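# Push the utility cart into the yellow parking bay

## Task

Move the utility cart so it sits in the yellow-taped bay with each of its four wheels fully inside the tape line and none touching it. Whatever load the cart carries must remain on it without overhanging its edges. The robot must not topple or finish leaning, or the task fails. The cart has to stay in place by itself at the end; a position held only by the robot does not count.

## Robot and tools

Robot: a Hello Robot Stretch 4, a single-arm mobile manipulator about 1.6 m tall. It has an omni-wheel base (rim within 0.23 m of the base origin), a lift sliding on a mast, an arm that telescopes forward, a three-joint wrist (yaw, pitch, roll) and a two-finger gripper. Cameras on the body: head_camera (420x560 pinhole), head_left_camera and head_right_camera (420x672 fisheye), wrist_camera (616x392 pinhole). A loose object may occasionally get nudged by something outside the robot.

Frames: the base frame sits on the floor below the base centre, x ahead, y to the left, z up. hand_pose is reported in it: a point between the open fingertips; with all wrist joints at zero its axes line up with the base frame. The printed hand position may be somewhat off. The odometry frame is the base frame where the scene began; base_odometry counts wheel rotation only, so slipping looks like travel. Heading runs -3.142 to 3.142, positive leftward.

execute_actions: argument actions is a list holding exactly one action, or empty (then it only reports state and images). Optional cameras picks which images return: a list of names, null/omitted or ["all"] for every camera, [] for none. An action holds base, joints, or both, plus optional pace and contact_limits; or end_of_arm by itself. Its motions start at once and may finish at different times.
- base: exactly one relative move from where the base last reported itself. translate_m: straight drive in metres, forward positive, -2 to 2. strafe_m: sideways drive in metres, left positive, -2 to 2. rotate_rad: turn in place in radians, counter-clockwise (left) positive, -3.2 to 3.2.
- joints: absolute targets by name, each a single number. lift_m 0 to 1.2 m; arm_m 0 to 0.55 m extension; wrist_yaw_rad -1.134 to 4.276 (0 faces forward, positive turns left, 3.14 folded back, above 3.4 the arm may block it); wrist_pitch_rad -1.117 to 4.259 (0 level, 1.57 pointing down); wrist_roll_rad -1.117 to 4.259 (0 puts fingers level, positive turns clockwise seen from behind); gripper_m -0.038 to 0.141 m fingertip gap (negative means fingers press together). Done tolerances: lift and arm ±0.004, yaw and roll ±0.02, pitch ±0.05, gripper ±0.004. Targets past a joint's range are clipped and flagged; any other bad value or unknown key rejects the whole call with no motion.
- pace: "slow", "default", "fast" or "max"; base top speeds 0.1/0.3/0.4/0.6 m/s and 1/2/3/4 rad/s. With lift above 0.2 the base is slowed further, down to 0.3 m/s and 1 rad/s at lift 1.2.
- contact_limits: only arm_m, 0 (gentlest) to 0.75 (firmest), default 0.5; the arm halts when it pushes harder.
- end_of_arm: "enable_torque" re-powers wrist or gripper motors that cut out; they then hold their current place.
An action lasts at most 15 s. A part omitted from an action may keep pushing to an earlier target without the status showing it. If a result reports a stop, any later execute_actions, wait or finished_scene calls in that same reply are skipped.

wait: seconds 0 to 10; commands nothing and returns state and images as an empty action would.
zoom_image: camera plus region [x0, y0, x1, y1] in pixels from the image's top-left, at most 504 by 504; works only on cameras with full images in the latest result.
finished_scene: scene (integer) ends the current scene after the last command has been held; irreversible. The result tells whether the task succeeded and gives the next task. Replying with no tool call ends everything. A fresh start begins with an empty execute_actions to learn the scene and task.

Result lines: base_status and joint_status tell how each motion ended. "done" for the base means the wheels turned the commanded amount, slipping or not. "off_target": stopped short and may still push. "contact_stop_at_<key>": blocked; the part goes slack (a slack lift may sag under load, slack wheels may roll). "limit_stop_at_<name>": a built-in limit stopped it; "limit_stop_at_tilt" means lean over 6 degrees, making lift, arm and wheels slack and unresponsive until the lean eases; "limit_stop_at_own_body" means self-collision (likely with pitch below -0.2 and roll below -0.4 or above 4). "torque_fault": a wrist or gripper motor hit full effort and went limp until enable_torque. After contact, time-out, limit or torque stops the old target is dropped. on_its_own lists things not commanded; "held at" is the held target, not the position. lidar_m: 12 distances in metres, 30-degree sectors starting straight ahead and going counter-clockwise (4th left, 7th behind, 10th right); "-" means nothing seen or closer than 0.25 m; it sees from about 0.15 m up and may miss glass, thin legs and much behind. wrist_depth_mm: 7x7 grid of median depths, 100 to 2000 mm, robot body included. turned_by_wheels vs turned_by_imu differing by over about 0.1 rad suggests a hit or slip; the heading error is roughly their difference. base_tilt in degrees, forward and right positive, with a fixed bias up to 1.5. motor_effort in percent, positive toward higher joint values, peak in brackets; wheel_0..2 positive means turning right.

Cautions: to unfold at the start, send lift_m 0.4 with wrist_yaw_rad 0 together. Driving or turning with over 1 kg held and arm_m above 0.2 can tip the robot, especially at fast paces; steady high pushes with the gripper high or firm contact limits can too. Pressing the gripper into things faults the wrist; stuck fingertips free by raising the lift. Avoid drops, slams and hard hits, keep the load on the cart, and release the cart so it rests on its own. Less robot motion time is better; the simulation keeps running while you compose replies.

Each tool is called after "Request:" by a JSON object that holds its "fn" and its "kwargs", one argument or row to a line.

## Session

Request:
{"fn": "execute_actions", "kwargs": {
  "actions": []
}}

Scene clock: 0.00 s.
base_odometry: x=+0.000 y=+0.000 heading=+0.000 (m, m, rad; odometry frame)
turned_by_wheels: +0.000 (rad since the last result)
turned_by_imu: +0.000 (rad since the last result)
base_tilt: forward=-0.3 right=+0.6 (deg)
lidar_m: 1.62 1.05 0.95 0.97 2.22 2.12 2.15 2.60 0.96 0.94 1.44 1.34
base_status: not commanded
joint_positions: lift_m=+0.159 arm_m=+0.003 wrist_yaw_rad=+3.100 wrist_pitch_rad=+0.010 wrist_roll_rad=+0.003 gripper_m=+0.057
joint_status: not commanded
motor_effort: lift_m=+21 arm_m=+0 wrist_yaw_rad=+2 wrist_pitch_rad=-7 wrist_roll_rad=-2 gripper_m=-1 wheel_0=+0 wheel_1=+0 wheel_2=+0 (%)
hand_pose: x=-0.1109 y=+0.0993 z=+0.3340 quat_wxyz=(+0.021, -0.005, +0.002, +1.000) (m; base frame)
wrist_depth_mm: - 136 - - - 1921 1808 / - 131 - - - 1983 1863 / - 130 200 - - 1983 1863 / 116 138 - - - 1983 1921 / 1756 - - - 1983 1863 1661 / 991 1205 214 1078 192 1042 991 / 778 798 788 - 788 707 707
pictures: head_camera, head_left_camera, head_right_camera, wrist_camera
Images, in order (width x height): head_camera 420x560, head_left_camera 420x672, head_right_camera 420x672, wrist_camera 616x392.

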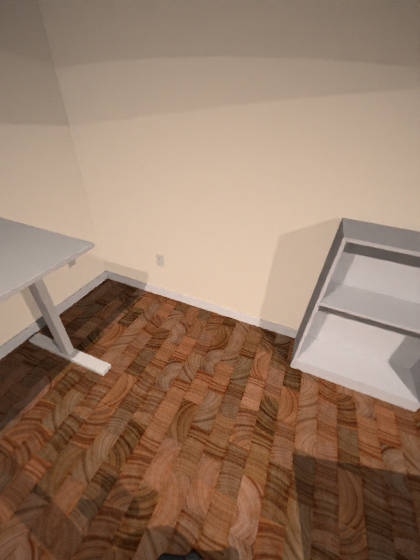

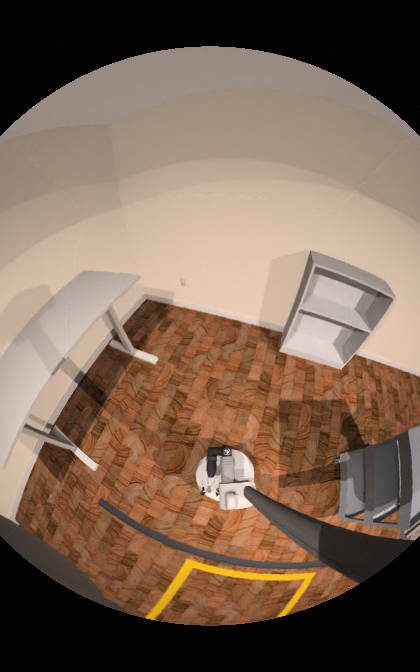

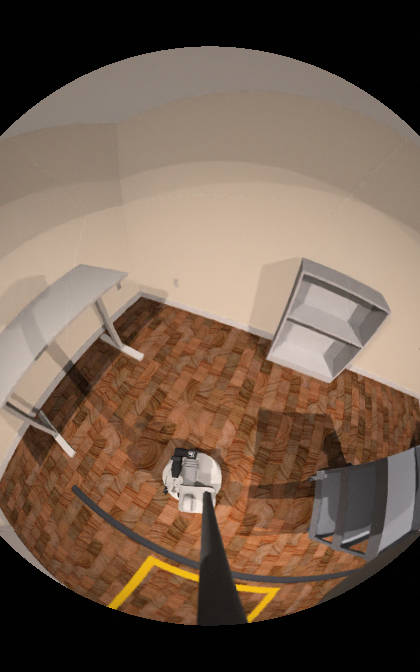

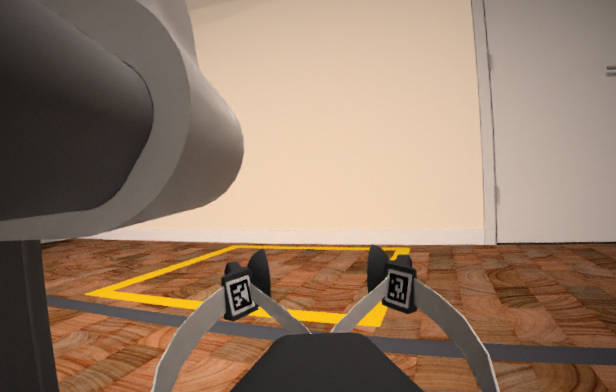

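Request:
{"fn": "execute_actions", "kwargs": {
  "actions": [
    {"base":{"rotate_rad":-2.0}}
  ]
}}

Scene clock: 2.40 s.
base_odometry: x=+0.000 y=+0.000 heading=-2.000 (m, m, rad; odometry frame)
turned_by_wheels: -2.000 (rad since the last result)
turned_by_imu: -2.037 (rad since the last result)
base_tilt: forward=-0.2 right=+0.7 (deg)
lidar_m: 0.95 0.96 1.39 1.34 1.66 1.00 0.97 1.02 2.23 2.12 2.17 2.49
base_status: done
joint_positions: lift_m=+0.159 arm_m=+0.003 wrist_yaw_rad=+3.100 wrist_pitch_rad=+0.010 wrist_roll_rad=+0.003 gripper_m=+0.057
joint_status: not commanded
motor_effort: lift_m=+21(21) arm_m=+0(0) wrist_yaw_rad=+2(2) wrist_pitch_rad=-7(6) wrist_roll_rad=+0(0) gripper_m=-3(1) wheel_0=-1(6) wheel_1=-2(7) wheel_2=-2(6) (%)
hand_pose: x=-0.1109 y=+0.0993 z=+0.3340 quat_wxyz=(+0.021, -0.005, +0.002, +1.000) (m; base frame)
wrist_depth_mm: - 137 1182 1281 1281 1464 1921 / - 130 1430 1921 1756 1983 1863 / - 130 200 1921 1983 - 1863 / 115 139 1863 1921 1983 1983 1921 / 1756 1808 1921 1921 1618 1863 1708 / 991 1182 213 1060 193 1025 976 / 778 798 798 - 788 699 732
pictures: head_camera, head_left_camera, head_right_camera, wrist_camera
Images, in order (width x height): head_camera 420x560, head_left_camera 420x672, head_right_camera 420x672, wrist_camera 616x392.

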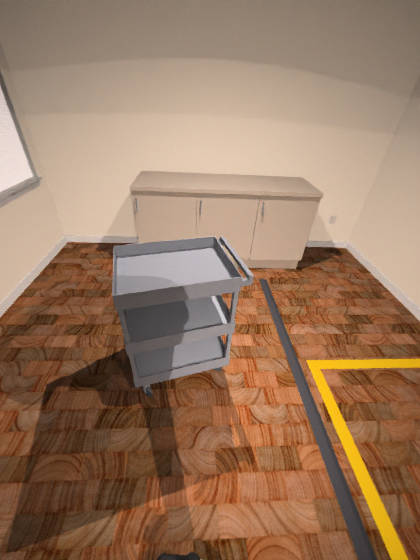

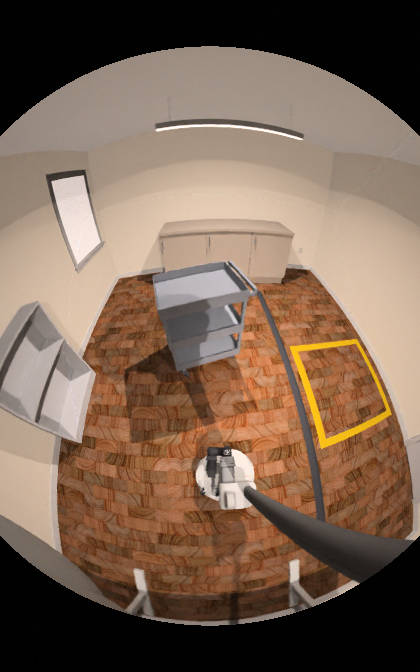

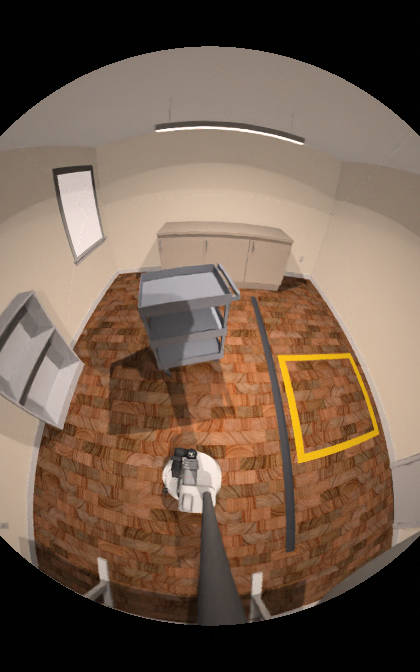

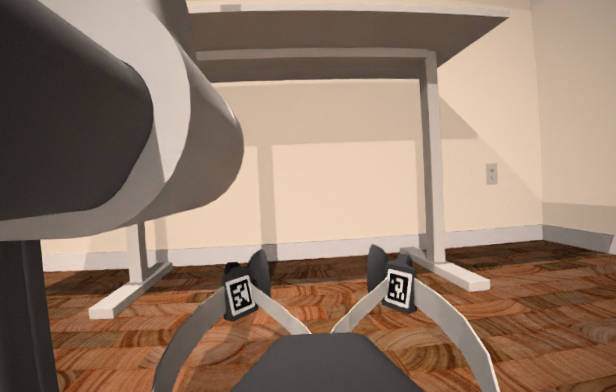

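Request:
{"fn": "zoom_image", "kwargs": {
  "camera": "head_camera",
  "region": [90,220,290,420]
}}

Request:
{"fn": "zoom_image", "kwargs": {
  "camera": "head_right_camera",
  "region": [120,250,420,570]
}}

Region (90, 220, 290, 420) of head_camera's 420x560 image, scaled by 2.520, with more detail than that image has.

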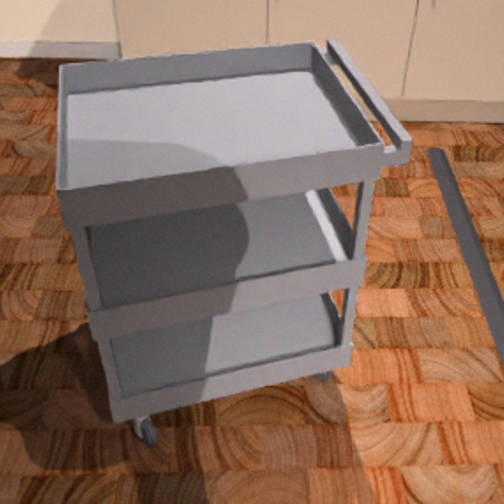

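Region (120, 250, 420, 570) of head_right_camera's 420x672 image, scaled by 1.575, with more detail than that image has; it fills the left 472 columns of this view, and the rest is white.

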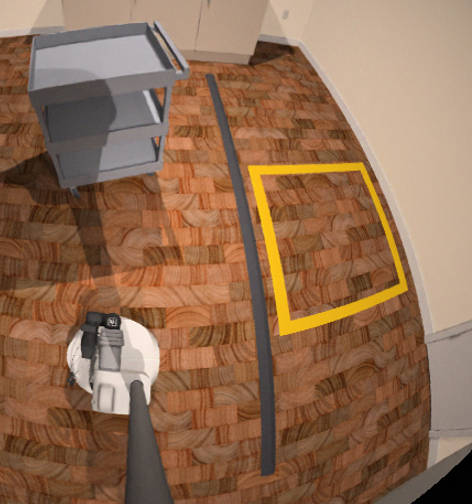

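Request:
{"fn": "execute_actions", "kwargs": {
  "actions": [
    {"joints":{"lift_m":0.4,"wrist_yaw_rad":0,"gripper_m":0.13},"base":{"translate_m":0.15}}
  ]
}}

Scene clock: 5.23 s.
base_odometry: x=-0.062 y=-0.136 heading=-2.000 (m, m, rad; odometry frame)
turned_by_wheels: +0.000 (rad since the last result)
turned_by_imu: +0.001 (rad since the last result)
base_tilt: forward=-0.2 right=+0.6 (deg)
lidar_m: 0.81 0.81 1.40 1.31 1.68 1.19 1.13 1.16 2.21 2.11 2.16 0.96
base_status: done
joint_positions: lift_m=+0.400 arm_m=+0.003 wrist_yaw_rad=+0.000 wrist_pitch_rad=+0.010 wrist_roll_rad=+0.003 gripper_m=+0.130
joint_status: all done
motor_effort: lift_m=+26(27) arm_m=+0(0) wrist_yaw_rad=+0(6) wrist_pitch_rad=-7(6) wrist_roll_rad=-2(0) gripper_m=+0(4) wheel_0=+0(6) wheel_1=+0(6) wheel_2=+2(10) (%)
hand_pose: x=+0.4622 y=-0.0873 z=+0.5751 quat_wxyz=(+1.000, +0.002, +0.005, +0.000) (m; base frame)
wrist_depth_mm: - - - - - - - / 530 569 609 654 - - - / - 946 1983 1098 - - - / - - - - - - - / 549 585 621 661 - - - / 549 580 634 1808 1464 1499 1618 / 1255 960 1042 - 1255 1182 1182
pictures: head_camera, head_left_camera, head_right_camera, wrist_camera
Images, in order (width x height): head_camera 420x560, head_left_camera 420x672, head_right_camera 420x672, wrist_camera 616x392.

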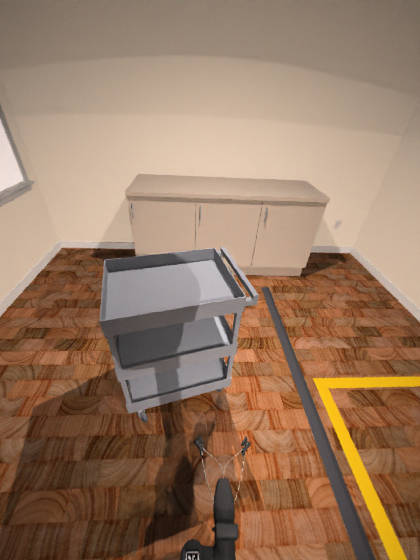

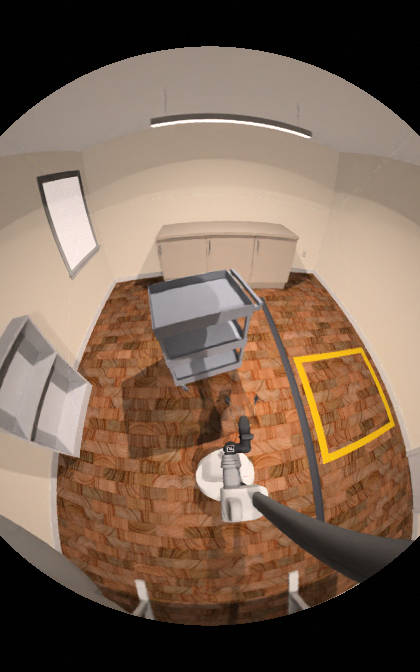

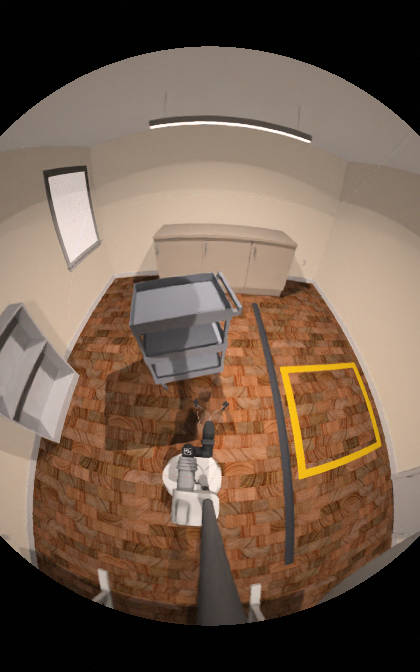

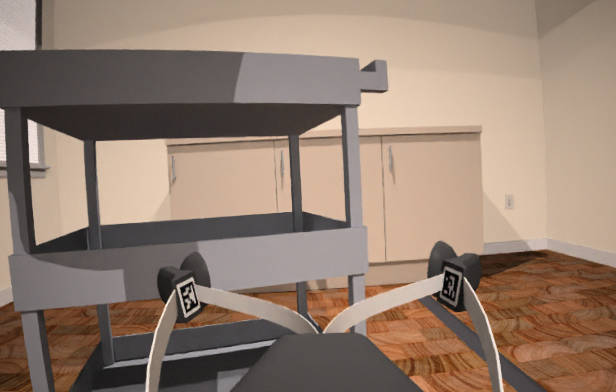

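Request:
{"fn": "execute_actions", "kwargs": {
  "actions": [
    {"joints":{"lift_m":0.47,"arm_m":0.15},"base":{"strafe_m":-0.075}}
  ],
  "cameras": []
}}

Request:
{"fn": "execute_actions", "kwargs": {
  "actions": [
    {"base":{"translate_m":0.3}}
  ],
  "cameras": ["head_camera","wrist_camera"]
}}

Scene clock: 6.83 s.
base_odometry: x=-0.131 y=-0.105 heading=-2.000 (m, m, rad; odometry frame)
turned_by_wheels: +0.000 (rad since the last result)
turned_by_imu: +0.000 (rad since the last result)
base_tilt: forward=-0.2 right=+0.6 (deg)
lidar_m: 0.84 0.83 1.47 1.39 1.76 1.17 1.12 1.15 2.15 2.04 2.09 2.36
base_status: done
joint_positions: lift_m=+0.470 arm_m=+0.149 wrist_yaw_rad=+0.000 wrist_pitch_rad=+0.010 wrist_roll_rad=+0.003 gripper_m=+0.130
joint_status: all done
motor_effort: lift_m=+25(28) arm_m=+8(5) wrist_yaw_rad=+1(0) wrist_pitch_rad=-5(7) wrist_roll_rad=-2(1) gripper_m=-1(0) wheel_0=-1(8) wheel_1=+1(8) wheel_2=+1(3) (%)
hand_pose: x=+0.6080 y=-0.0874 z=+0.6451 quat_wxyz=(+1.000, +0.002, +0.005, +0.000) (m; base frame)
wrist_depth_mm: - - - - - - - / 433 466 496 535 - - - / 442 500 564 615 1983 - - / - - 1863 1863 1983 - - / 854 1863 946 976 1983 - - / 683 477 492 539 1708 1618 1756 / 436 459 508 - 1366 1281 1281
pictures: none
No camera images: the call's "cameras" was empty. Leave "cameras" out to get every camera's image.

Scene clock: 9.30 s.
base_odometry: x=-0.256 y=-0.378 heading=-2.000 (m, m, rad; odometry frame)
turned_by_wheels: +0.000 (rad since the last result)
turned_by_imu: +0.000 (rad since the last result)
base_tilt: forward=-0.2 right=+0.6 (deg)
lidar_m: 0.53 0.54 0.62 1.41 1.78 1.50 1.46 1.46 2.14 2.02 2.07 0.66
base_status: done
joint_positions: lift_m=+0.470 arm_m=+0.149 wrist_yaw_rad=+0.000 wrist_pitch_rad=+0.010 wrist_roll_rad=+0.003 gripper_m=+0.130
joint_status: not commanded
motor_effort: lift_m=+25(25) arm_m=+8(8) wrist_yaw_rad=+1(1) wrist_pitch_rad=-6(6) wrist_roll_rad=+0(2) gripper_m=+1(1) wheel_0=+0(5) wheel_1=+1(5) wheel_2=+2(8) (%)
hand_pose: x=+0.6080 y=-0.0874 z=+0.6452 quat_wxyz=(+1.000, +0.002, +0.005, +0.000) (m; base frame)
wrist_depth_mm: 185 196 212 228 256 - - / 215 230 248 237 - - - / 445 496 564 477 1576 1618 - / - 1537 1537 247 1618 1661 - / - 1576 1576 252 1618 1618 - / 574 597 569 245 1618 1661 1756 / 480 455 484 - 1397 1281 1281
pictures: head_camera, wrist_camera
Images, in order (width x height): head_camera 420x560, wrist_camera 616x392.

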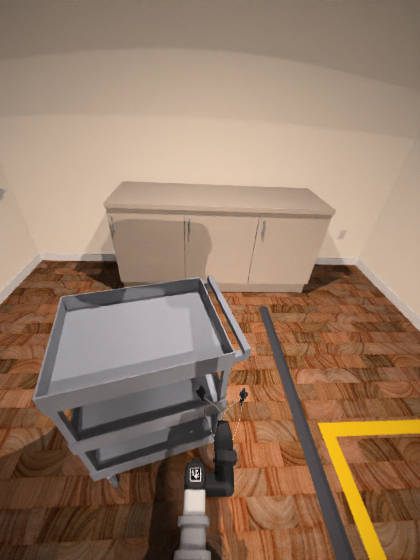

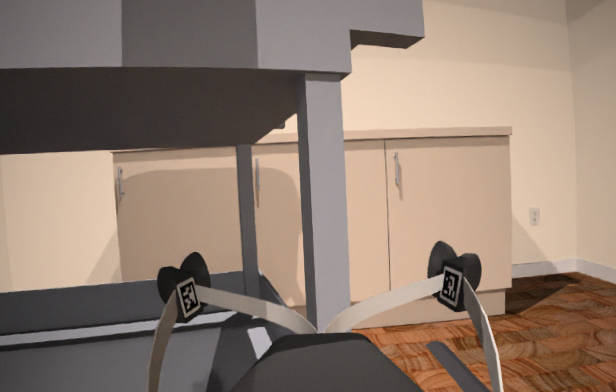

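Request:
{"fn": "execute_actions", "kwargs": {
  "actions": [
    {"base":{"translate_m":0.075}}
  ],
  "cameras": []
}}

Request:
{"fn": "execute_actions", "kwargs": {
  "actions": [
    {"joints":{"gripper_m":-0.02}}
  ],
  "cameras": ["wrist_camera"]
}}

Request:
{"fn": "execute_actions", "kwargs": {
  "actions": [
    {"base":{"translate_m":-0.35},"pace":"slow"}
  ],
  "cameras": ["head_camera","wrist_camera"]
}}

Scene clock: 10.80 s.
base_odometry: x=-0.287 y=-0.446 heading=-2.000 (m, m, rad; odometry frame)
turned_by_wheels: +0.000 (rad since the last result)
turned_by_imu: +0.000 (rad since the last result)
base_tilt: forward=-0.2 right=+0.6 (deg)
lidar_m: 0.47 0.46 0.54 1.40 1.46 1.58 1.54 1.54 2.15 2.01 2.07 0.57
base_status: done
joint_positions: lift_m=+0.470 arm_m=+0.149 wrist_yaw_rad=+0.000 wrist_pitch_rad=+0.010 wrist_roll_rad=+0.003 gripper_m=+0.130
joint_status: not commanded
motor_effort: lift_m=+24(25) arm_m=+8(7) wrist_yaw_rad=+1(1) wrist_pitch_rad=-6(6) wrist_roll_rad=+0(1) gripper_m=+1(1) wheel_0=-1(5) wheel_1=-1(4) wheel_2=+2(8) (%)
hand_pose: x=+0.6081 y=-0.0874 z=+0.6452 quat_wxyz=(+1.000, +0.002, +0.005, +0.000) (m; base frame)
wrist_depth_mm: 152 154 162 161 - - - / 214 230 248 165 - - - / 439 496 564 166 1576 1537 - / - 1464 1464 167 1499 1537 - / - 1499 1499 173 1576 1537 - / 525 539 554 167 1576 1537 1808 / 480 455 484 - 1366 1308 1281
pictures: none
No camera images: the call's "cameras" was empty. Leave "cameras" out to get every camera's image.

Scene clock: 13.13 s.
base_odometry: x=-0.287 y=-0.446 heading=-2.000 (m, m, rad; odometry frame)
turned_by_wheels: +0.000 (rad since the last result)
turned_by_imu: +0.000 (rad since the last result)
base_tilt: forward=-0.2 right=+0.6 (deg)
lidar_m: 0.47 0.47 0.55 1.41 1.46 1.58 1.55 1.54 2.14 2.01 2.07 0.58
base_status: not commanded
joint_positions: lift_m=+0.470 arm_m=+0.149 wrist_yaw_rad=-0.004 wrist_pitch_rad=+0.010 wrist_roll_rad=+0.003 gripper_m=-0.020
joint_status: all done
motor_effort: lift_m=+25(25) arm_m=+7(8) wrist_yaw_rad=+13(15) wrist_pitch_rad=-6(6) wrist_roll_rad=-2(1) gripper_m=-7(7) wheel_0=-3(3) wheel_1=-1(1) wheel_2=+0(2) (%)
hand_pose: x=+0.6077 y=-0.0886 z=+0.6452 quat_wxyz=(+1.000, +0.002, +0.005, -0.002) (m; base frame)
wrist_depth_mm: 152 153 162 161 - - - / 215 231 249 164 - - - / 442 500 569 165 1499 1576 - / - 1464 1499 167 1499 1576 - / - 1499 1499 167 1537 1576 - / 525 554 559 168 181 1576 1756 / 484 459 455 - 1397 1255 1308
pictures: wrist_camera
Images, in order (width x height): wrist_camera 616x392.

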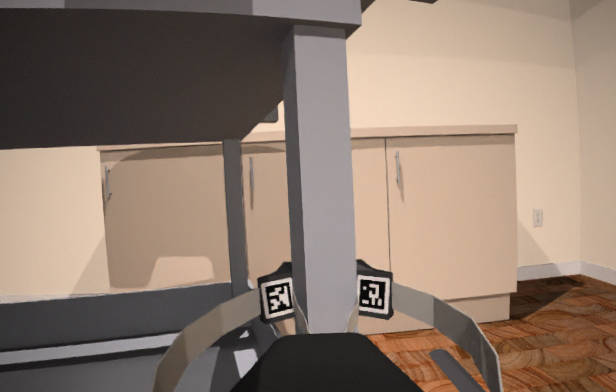

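Scene clock: 17.90 s.
base_odometry: x=-0.141 y=-0.128 heading=-2.000 (m, m, rad; odometry frame)
turned_by_wheels: +0.001 (rad since the last result)
turned_by_imu: +0.004 (rad since the last result)
base_tilt: forward=-0.2 right=+0.6 (deg)
lidar_m: 0.54 0.64 1.45 1.40 1.75 1.21 1.15 1.19 2.14 2.02 2.10 0.54
base_status: done
joint_positions: lift_m=+0.470 arm_m=+0.149 wrist_yaw_rad=+0.005 wrist_pitch_rad=+0.010 wrist_roll_rad=+0.003 gripper_m=-0.020
joint_status: not commanded
motor_effort: lift_m=+24(25) arm_m=+4(7) wrist_yaw_rad=-12(16) wrist_pitch_rad=-6(8) wrist_roll_rad=+0(2) gripper_m=-7(13) wheel_0=+2(7) wheel_1=-1(5) wheel_2=+5(7) (%)
hand_pose: x=+0.6090 y=-0.0860 z=+0.6451 quat_wxyz=(+1.000, +0.001, +0.005, +0.002) (m; base frame)
wrist_depth_mm: 208 190 175 164 362 - - / 217 231 249 170 469 - - / 442 500 564 172 1921 - - / - - 1921 173 1863 1921 - / - 1863 1921 173 1863 1921 - / 621 683 182 173 185 1808 1756 / 484 455 452 - 1255 1205 1281
pictures: head_camera, wrist_camera
Images, in order (width x height): head_camera 420x560, wrist_camera 616x392.

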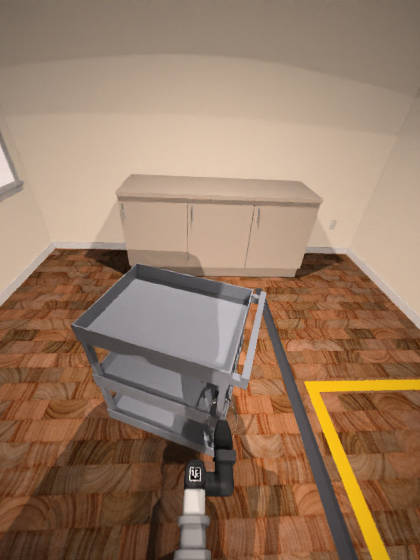

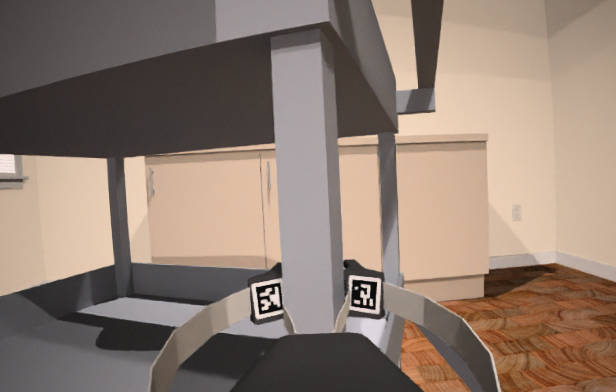

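Request:
{"fn": "execute_actions", "kwargs": {
  "actions": [
    {"base":{"translate_m":-0.25},"pace":"slow"}
  ],
  "cameras": []
}}

Request:
{"fn": "execute_actions", "kwargs": {
  "actions": [
    {"base":{"strafe_m":-0.3},"pace":"slow"}
  ]
}}

Scene clock: 21.80 s.
base_odometry: x=-0.037 y=+0.099 heading=-2.000 (m, m, rad; odometry frame)
turned_by_wheels: +0.000 (rad since the last result)
turned_by_imu: +0.002 (rad since the last result)
base_tilt: forward=-0.2 right=+0.6 (deg)
lidar_m: 0.51 0.76 1.45 1.41 1.75 0.94 0.88 0.93 2.15 2.03 2.11 0.52
base_status: done
joint_positions: lift_m=+0.470 arm_m=+0.149 wrist_yaw_rad=+0.001 wrist_pitch_rad=+0.010 wrist_roll_rad=+0.003 gripper_m=-0.020
joint_status: not commanded
motor_effort: lift_m=+25(25) arm_m=+4(4) wrist_yaw_rad=-2(13) wrist_pitch_rad=-6(7) wrist_roll_rad=+0(1) gripper_m=-8(10) wheel_0=-2(3) wheel_1=-2(2) wheel_2=+3(10) (%)
hand_pose: x=+0.6087 y=-0.0871 z=+0.6451 quat_wxyz=(+1.000, +0.001, +0.005, +0.000) (m; base frame)
wrist_depth_mm: 298 230 186 164 229 - - / 301 251 248 169 278 492 - / 442 500 564 169 - - - / - - - 171 - - - / - - - 173 - - - / 574 647 181 172 184 1537 1708 / 368 455 452 - 436 399 1308
pictures: none
No camera images: the call's "cameras" was empty. Leave "cameras" out to get every camera's image.

Scene clock: 25.93 s.
base_odometry: x=-0.310 y=+0.224 heading=-2.000 (m, m, rad; odometry frame)
turned_by_wheels: +0.000 (rad since the last result)
turned_by_imu: +0.002 (rad since the last result)
base_tilt: forward=-0.2 right=+0.6 (deg)
lidar_m: 0.52 0.58 1.78 1.72 1.31 0.91 0.85 0.89 1.85 1.74 1.79 0.54
base_status: done
joint_positions: lift_m=+0.470 arm_m=+0.149 wrist_yaw_rad=+0.003 wrist_pitch_rad=+0.009 wrist_roll_rad=+0.003 gripper_m=-0.020
joint_status: not commanded
motor_effort: lift_m=+25(25) arm_m=+4(4) wrist_yaw_rad=-8(20) wrist_pitch_rad=-6(7) wrist_roll_rad=-1(1) gripper_m=-8(8) wheel_0=+2(9) wheel_1=-1(9) wheel_2=+1(4) (%)
hand_pose: x=+0.6089 y=-0.0866 z=+0.6452 quat_wxyz=(+1.000, +0.001, +0.005, +0.001) (m; base frame)
wrist_depth_mm: 166 162 163 159 - - - / 215 231 248 160 - - - / 445 500 564 161 - - - / - - - 162 - - - / - - - 163 - - - / 634 654 182 164 180 1863 1708 / 484 455 455 - 1366 1229 1281
pictures: head_camera, head_left_camera, head_right_camera, wrist_camera
Images, in order (width x height): head_camera 420x560, head_left_camera 420x672, head_right_camera 420x672, wrist_camera 616x392.

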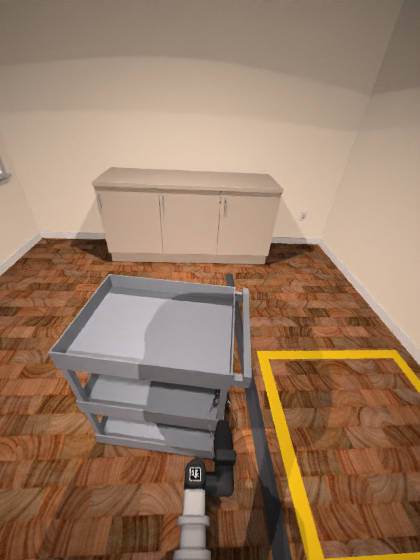

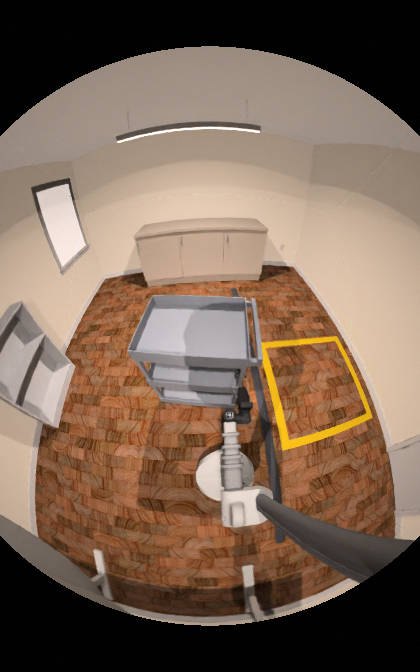

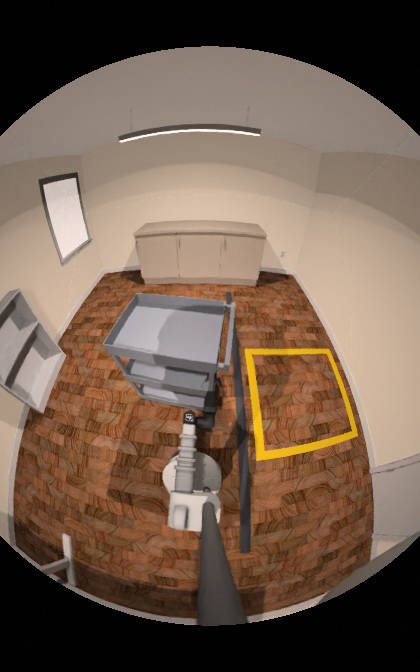

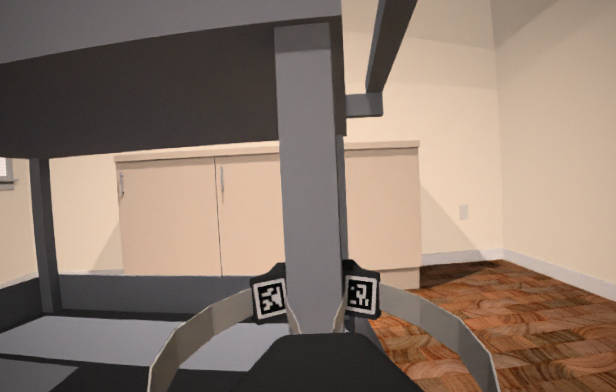

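Request:
{"fn": "execute_actions", "kwargs": {
  "actions": [
    {"joints":{"gripper_m":0.12}}
  ],
  "cameras": []
}}

Request:
{"fn": "execute_actions", "kwargs": {
  "actions": [
    {"joints":{"arm_m":0},"base":{"translate_m":-0.05}}
  ],
  "cameras": []
}}

Request:
{"fn": "execute_actions", "kwargs": {
  "actions": [
    {"joints":{"lift_m":0.32},"base":{"strafe_m":1.15},"pace":"fast"}
  ],
  "cameras": []
}}

Request:
{"fn": "execute_actions", "kwargs": {
  "actions": [
    {"base":{"rotate_rad":-1.55}}
  ],
  "cameras": ["head_left_camera"]
}}

Request:
{"fn": "execute_actions", "kwargs": {
  "actions": [
    {"base":{"strafe_m":0.92},"pace":"fast"}
  ]
}}

Scene clock: 28.40 s.
base_odometry: x=-0.310 y=+0.224 heading=-2.000 (m, m, rad; odometry frame)
turned_by_wheels: +0.000 (rad since the last result)
turned_by_imu: +0.001 (rad since the last result)
base_tilt: forward=-0.2 right=+0.6 (deg)
lidar_m: 0.52 0.57 1.78 1.72 1.30 0.91 0.85 0.91 1.83 1.74 1.78 0.55
base_status: not commanded
joint_positions: lift_m=+0.470 arm_m=+0.149 wrist_yaw_rad=+0.000 wrist_pitch_rad=+0.009 wrist_roll_rad=+0.003 gripper_m=+0.120
joint_status: all done
motor_effort: lift_m=+25(25) arm_m=+4(4) wrist_yaw_rad=+0(7) wrist_pitch_rad=-5(6) wrist_roll_rad=+1(1) gripper_m=+1(10) wheel_0=+1(2) wheel_1=-1(1) wheel_2=+1(1) (%)
hand_pose: x=+0.6087 y=-0.0873 z=+0.6452 quat_wxyz=(+1.000, +0.001, +0.005, +0.000) (m; base frame)
wrist_depth_mm: 165 162 163 159 - - - / 215 230 248 160 - - - / 445 504 564 161 - - - / - - - 162 - - - / - - - 163 - - - / 640 661 554 164 1661 1576 1661 / 488 455 484 - 1366 1281 1308
pictures: none
No camera images: the call's "cameras" was empty. Leave "cameras" out to get every camera's image.

Scene clock: 29.90 s.
base_odometry: x=-0.289 y=+0.269 heading=-2.000 (m, m, rad; odometry frame)
turned_by_wheels: +0.000 (rad since the last result)
turned_by_imu: +0.001 (rad since the last result)
base_tilt: forward=-0.2 right=+0.6 (deg)
lidar_m: 0.57 0.63 1.78 1.72 1.26 0.88 0.81 0.85 1.85 1.73 1.81 0.62
base_status: done
joint_positions: lift_m=+0.470 arm_m=+0.004 wrist_yaw_rad=+0.000 wrist_pitch_rad=+0.010 wrist_roll_rad=+0.003 gripper_m=+0.120
joint_status: arm_m off_target (ended at +0.004, target +0.000)
joint sent to its limit — the command would take arm_m past its lower limit, so that joint was sent only as far as its limit.
motor_effort: lift_m=+25(25) arm_m=-8(7) wrist_yaw_rad=+2(0) wrist_pitch_rad=-7(6) wrist_roll_rad=-1(1) gripper_m=+1(2) wheel_0=-1(4) wheel_1=+0(6) wheel_2=+0(7) (%)
hand_pose: x=+0.4635 y=-0.0875 z=+0.6451 quat_wxyz=(+1.000, +0.001, +0.005, +0.000) (m; base frame)
wrist_depth_mm: - - 355 349 - - - / 375 366 355 349 - - - / 436 492 554 603 - - - / - - - 778 - - - / - - - 820 - - - / 661 683 564 366 1661 1661 1756 / 392 382 370 - 1397 1308 1281
pictures: none
No camera images: the call's "cameras" was empty. Leave "cameras" out to get every camera's image.

Scene clock: 34.00 s.
base_odometry: x=+0.757 y=-0.209 heading=-2.000 (m, m, rad; odometry frame)
turned_by_wheels: +0.000 (rad since the last result)
turned_by_imu: +0.001 (rad since the last result)
base_tilt: forward=-0.2 right=+0.6 (deg)
lidar_m: 2.46 0.80 0.58 0.84 0.87 1.16 0.87 0.91 1.22 2.90 0.91 0.92
base_status: done
joint_positions: lift_m=+0.320 arm_m=+0.004 wrist_yaw_rad=+0.000 wrist_pitch_rad=+0.010 wrist_roll_rad=+0.003 gripper_m=+0.120
joint_status: all done
motor_effort: lift_m=+18(24) arm_m=-8(8) wrist_yaw_rad=+2(1) wrist_pitch_rad=-7(6) wrist_roll_rad=+2(3) gripper_m=+0(2) wheel_0=+1(10) wheel_1=+0(10) wheel_2=+1(1) (%)
hand_pose: x=+0.4635 y=-0.0875 z=+0.4957 quat_wxyz=(+1.000, +0.001, +0.005, +0.000) (m; base frame)
wrist_depth_mm: 1366 - - - - - - / 1397 - - - - - - / 1397 - - - - - - / 1366 - - - - - - / 1366 - - - - - - / 1336 1618 1366 1618 1308 1308 1205 / 1098 1098 1160 - 1098 1008 891
pictures: none
No camera images: the call's "cameras" was empty. Leave "cameras" out to get every camera's image.

Scene clock: 36.03 s.
base_odometry: x=+0.757 y=-0.209 heading=+2.734 (m, m, rad; odometry frame)
turned_by_wheels: -1.550 (rad since the last result)
turned_by_imu: -1.578 (rad since the last result)
base_tilt: forward=-0.2 right=+0.6 (deg)
lidar_m: 2.89 0.92 0.95 2.47 0.79 0.60 0.83 0.87 1.18 0.87 0.90 1.22
base_status: done
joint_positions: lift_m=+0.320 arm_m=+0.004 wrist_yaw_rad=+0.000 wrist_pitch_rad=+0.010 wrist_roll_rad=+0.003 gripper_m=+0.120
joint_status: not commanded
motor_effort: lift_m=+18(18) arm_m=-8(8) wrist_yaw_rad=+2(1) wrist_pitch_rad=-6(7) wrist_roll_rad=-1(0) gripper_m=+0(3) wheel_0=+1(7) wheel_1=+0(10) wheel_2=-1(6) (%)
hand_pose: x=+0.4635 y=-0.0874 z=+0.4957 quat_wxyz=(+1.000, +0.001, +0.005, +0.000) (m; base frame)
wrist_depth_mm: - - - - - - 1060 / 1025 - - - - - - / - - - - - - - / 1008 - - - - - - / - - - - - - 1921 / 1060 1499 1366 1576 1308 1281 1366 / 931 1098 1160 - 1078 1008 1008
pictures: head_left_camera
Images, in order (width x height): head_left_camera 420x672.

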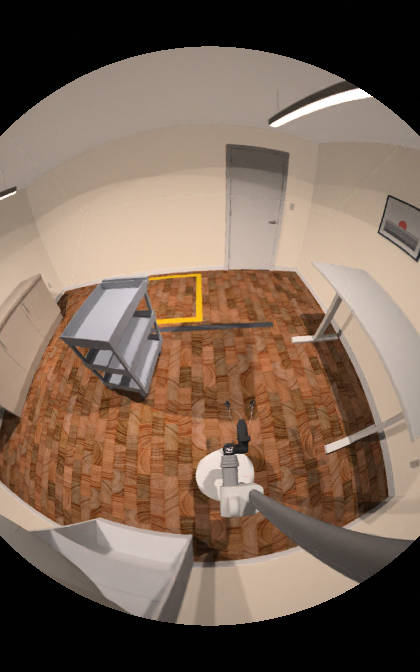

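Scene clock: 39.57 s.
base_odometry: x=+0.392 y=-1.054 heading=+2.734 (m, m, rad; odometry frame)
turned_by_wheels: +0.000 (rad since the last result)
turned_by_imu: +0.001 (rad since the last result)
base_tilt: forward=-0.2 right=+0.6 (deg)
lidar_m: 0.68 2.25 1.60 1.54 1.29 0.90 0.55 0.58 0.79 1.81 1.88 0.69
base_status: done
joint_positions: lift_m=+0.320 arm_m=+0.004 wrist_yaw_rad=+0.000 wrist_pitch_rad=+0.010 wrist_roll_rad=+0.003 gripper_m=+0.120
joint_status: not commanded
motor_effort: lift_m=+18(18) arm_m=-8(8) wrist_yaw_rad=+1(2) wrist_pitch_rad=-6(6) wrist_roll_rad=-2(2) gripper_m=+2(1) wheel_0=+0(11) wheel_1=+1(7) wheel_2=-1(0) (%)
hand_pose: x=+0.4635 y=-0.0874 z=+0.4957 quat_wxyz=(+1.000, +0.001, +0.005, +0.000) (m; base frame)
wrist_depth_mm: - 500 508 525 517 - - / - - 788 820 831 - - / - - - - - - - / - - 477 459 449 - - / - 496 473 462 445 - - / 1661 1366 891 1078 946 1205 1336 / 1160 1042 798 - 759 946 1042
pictures: head_camera, head_left_camera, head_right_camera, wrist_camera
Images, in order (width x height): head_camera 420x560, head_left_camera 420x672, head_right_camera 420x672, wrist_camera 616x392.

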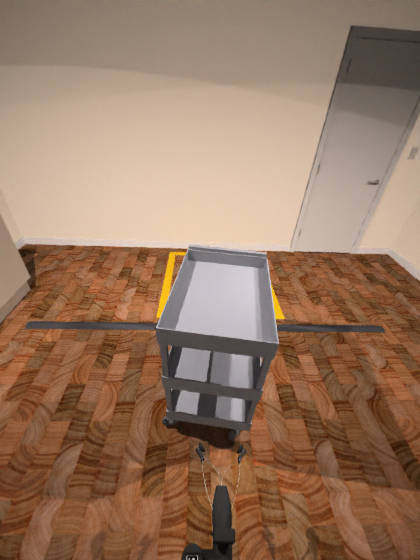

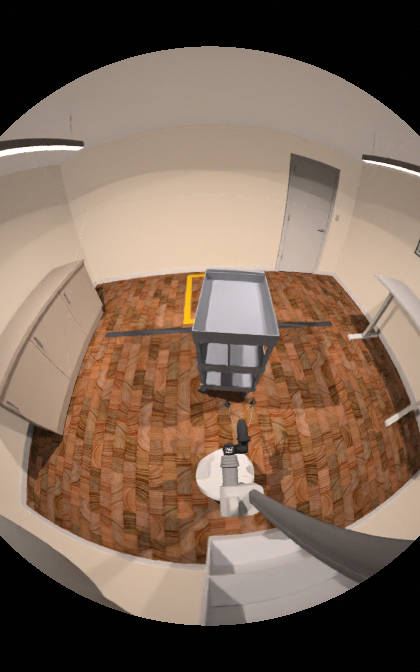

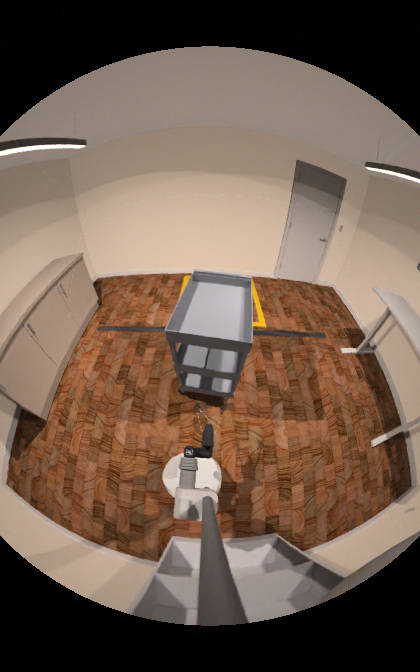

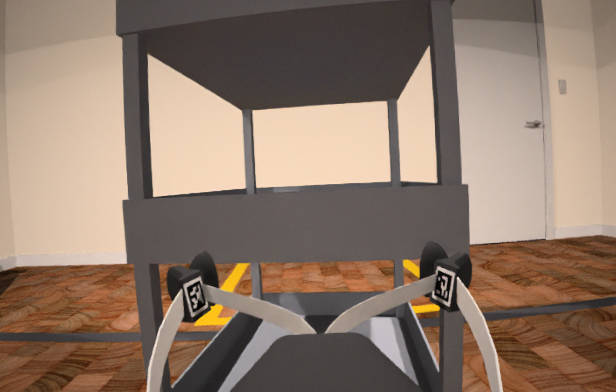

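Well aligned.

Request:
{"fn": "execute_actions", "kwargs": {
  "actions": [
    {"base":{"translate_m":0.6},"pace":"slow"}
  ]
}}

Scene clock: 46.93 s.
base_odometry: x=-0.159 y=-0.815 heading=+2.734 (m, m, rad; odometry frame)
turned_by_wheels: +0.000 (rad since the last result)
turned_by_imu: +0.008 (rad since the last result)
base_tilt: forward=-0.2 right=+0.6 (deg)
lidar_m: 0.76 2.37 1.61 1.54 1.58 1.53 1.14 1.20 1.89 1.79 1.85 0.82
base_status: done
joint_positions: lift_m=+0.320 arm_m=+0.003 wrist_yaw_rad=+0.000 wrist_pitch_rad=+0.010 wrist_roll_rad=+0.003 gripper_m=+0.120
joint_status: not commanded
motor_effort: lift_m=+18(18) arm_m=+0(8) wrist_yaw_rad=+2(100) wrist_pitch_rad=-7(8) wrist_roll_rad=+0(1) gripper_m=+0(4) wheel_0=+1(6) wheel_1=+2(8) wheel_2=-1(31) (%)
hand_pose: x=+0.4620 y=-0.0875 z=+0.4957 quat_wxyz=(+1.000, +0.001, +0.005, +0.000) (m; base frame)
wrist_depth_mm: 1983 - 535 544 554 - - / - - 707 820 831 - - / - - - - - - - / - - 549 559 564 - - / - - 554 - 1182 - - / 1661 1618 559 1160 946 1229 1366 / 1182 1118 842 - 768 699 1025
pictures: head_camera, head_left_camera, head_right_camera, wrist_camera
Images, in order (width x height): head_camera 420x560, head_left_camera 420x672, head_right_camera 420x672, wrist_camera 616x392.

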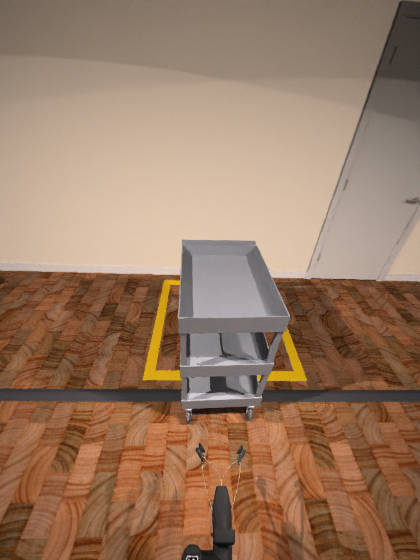

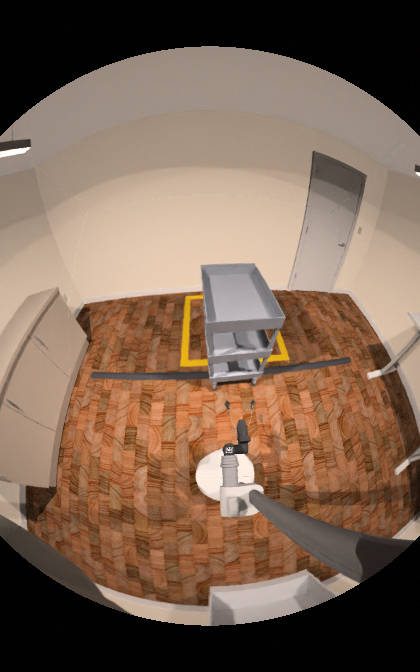

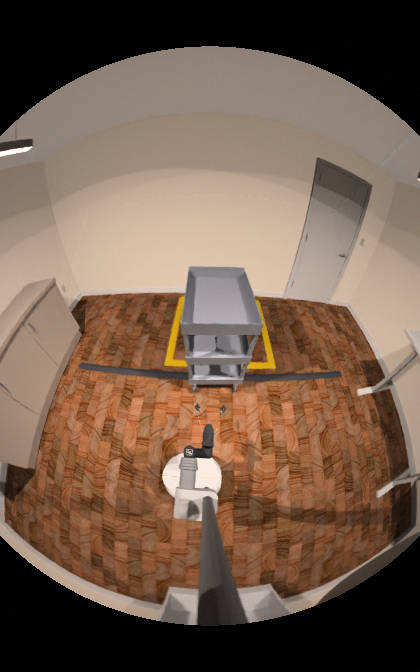

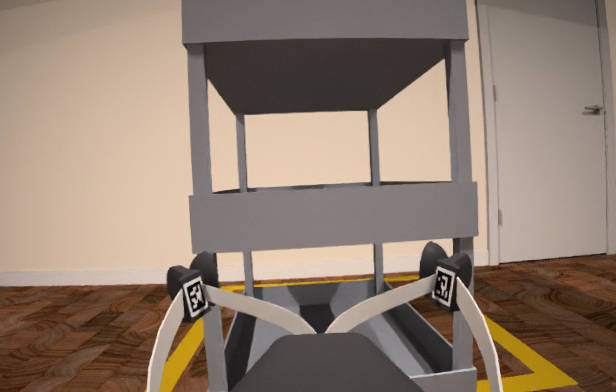

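Request:
{"fn": "execute_actions", "kwargs": {
  "actions": [
    {"base":{"strafe_m":-0.11},"joints":{"wrist_yaw_rad":0.28,"gripper_m":0,"arm_m":0.2}}
  ],
  "cameras": []
}}

Request:
{"fn": "execute_actions", "kwargs": {
  "actions": [
    {"base":{"translate_m":0.3},"pace":"slow"}
  ]
}}

Scene clock: 49.13 s.
base_odometry: x=-0.115 y=-0.714 heading=+2.734 (m, m, rad; odometry frame)
turned_by_wheels: +0.000 (rad since the last result)
turned_by_imu: +0.001 (rad since the last result)
base_tilt: forward=-0.3 right=+0.6 (deg)
lidar_m: 0.76 2.37 1.73 1.64 2.12 1.54 1.14 1.22 1.77 1.67 1.73 0.82
base_status: done
joint_positions: lift_m=+0.320 arm_m=+0.199 wrist_yaw_rad=+0.280 wrist_pitch_rad=+0.010 wrist_roll_rad=+0.003 gripper_m=+0.000
joint_status: all done
motor_effort: lift_m=+18(18) arm_m=+8(8) wrist_yaw_rad=+2(8) wrist_pitch_rad=-7(6) wrist_roll_rad=-1(0) gripper_m=-3(6) wheel_0=+0(9) wheel_1=+1(7) wheel_2=+0(0) (%)
hand_pose: x=+0.6709 y=-0.0043 z=+0.4957 quat_wxyz=(+0.990, +0.001, +0.005, +0.140) (m; base frame)
wrist_depth_mm: - - 496 530 544 564 1618 / - - - 820 854 1661 1618 / - - - 1983 1808 1708 1661 / - - 392 353 336 317 303 / - - 370 345 332 315 304 / 1618 1661 392 194 185 1308 1366 / 1160 1160 1042 - 759 668 1008
pictures: none
No camera images: the call's "cameras" was empty. Leave "cameras" out to get every camera's image.

Scene clock: 53.40 s.
base_odometry: x=-0.391 y=-0.595 heading=+2.734 (m, m, rad; odometry frame)
turned_by_wheels: +0.000 (rad since the last result)
turned_by_imu: +0.000 (rad since the last result)
base_tilt: forward=-0.2 right=+0.7 (deg)
lidar_m: 0.72 2.06 1.74 1.65 1.71 1.86 1.46 1.54 1.77 1.67 1.73 0.79
base_status: done
joint_positions: lift_m=+0.320 arm_m=+0.199 wrist_yaw_rad=+0.280 wrist_pitch_rad=+0.009 wrist_roll_rad=+0.003 gripper_m=+0.000
joint_status: not commanded
motor_effort: lift_m=+18(18) arm_m=+8(8) wrist_yaw_rad=+0(23) wrist_pitch_rad=-5(26) wrist_roll_rad=+0(1) gripper_m=-5(3) wheel_0=+0(5) wheel_1=+1(5) wheel_2=+0(15) (%)
hand_pose: x=+0.6709 y=-0.0042 z=+0.4958 quat_wxyz=(+0.990, +0.001, +0.005, +0.140) (m; base frame)
wrist_depth_mm: 1921 1863 539 530 539 544 1336 / 1983 1808 1661 809 842 1397 1336 / 1983 1921 1708 1618 1499 1397 1336 / 1983 1921 355 306 293 278 266 / - 1863 320 300 287 277 266 / 1661 1499 324 194 186 741 1182 / 1182 1138 359 - 768 661 1025
pictures: head_camera, head_left_camera, head_right_camera, wrist_camera
Images, in order (width x height): head_camera 420x560, head_left_camera 420x672, head_right_camera 420x672, wrist_camera 616x392.

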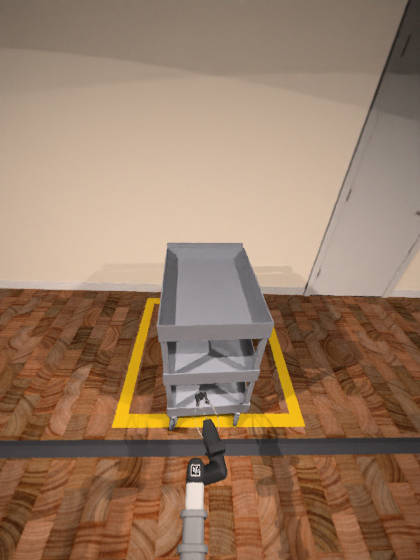

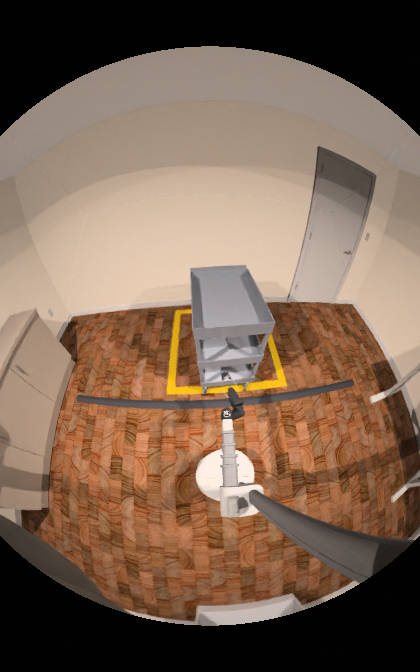

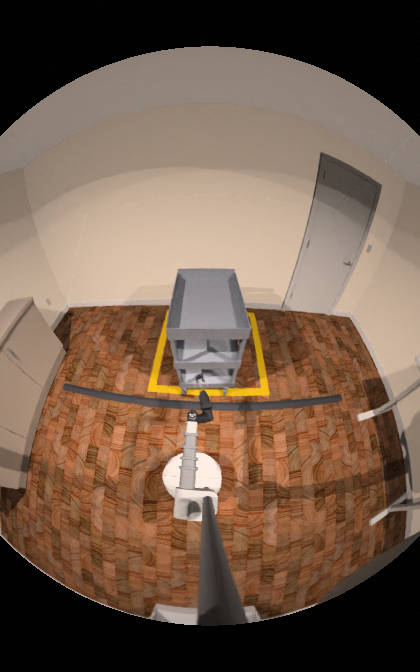

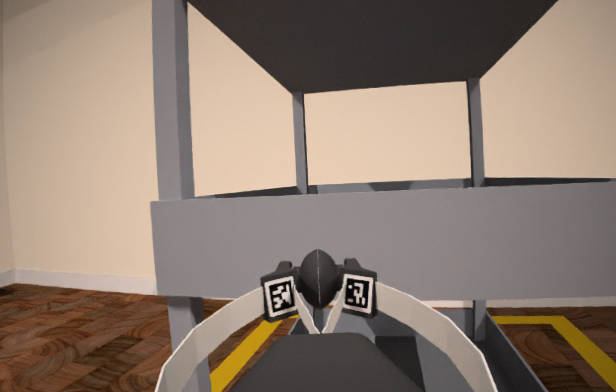

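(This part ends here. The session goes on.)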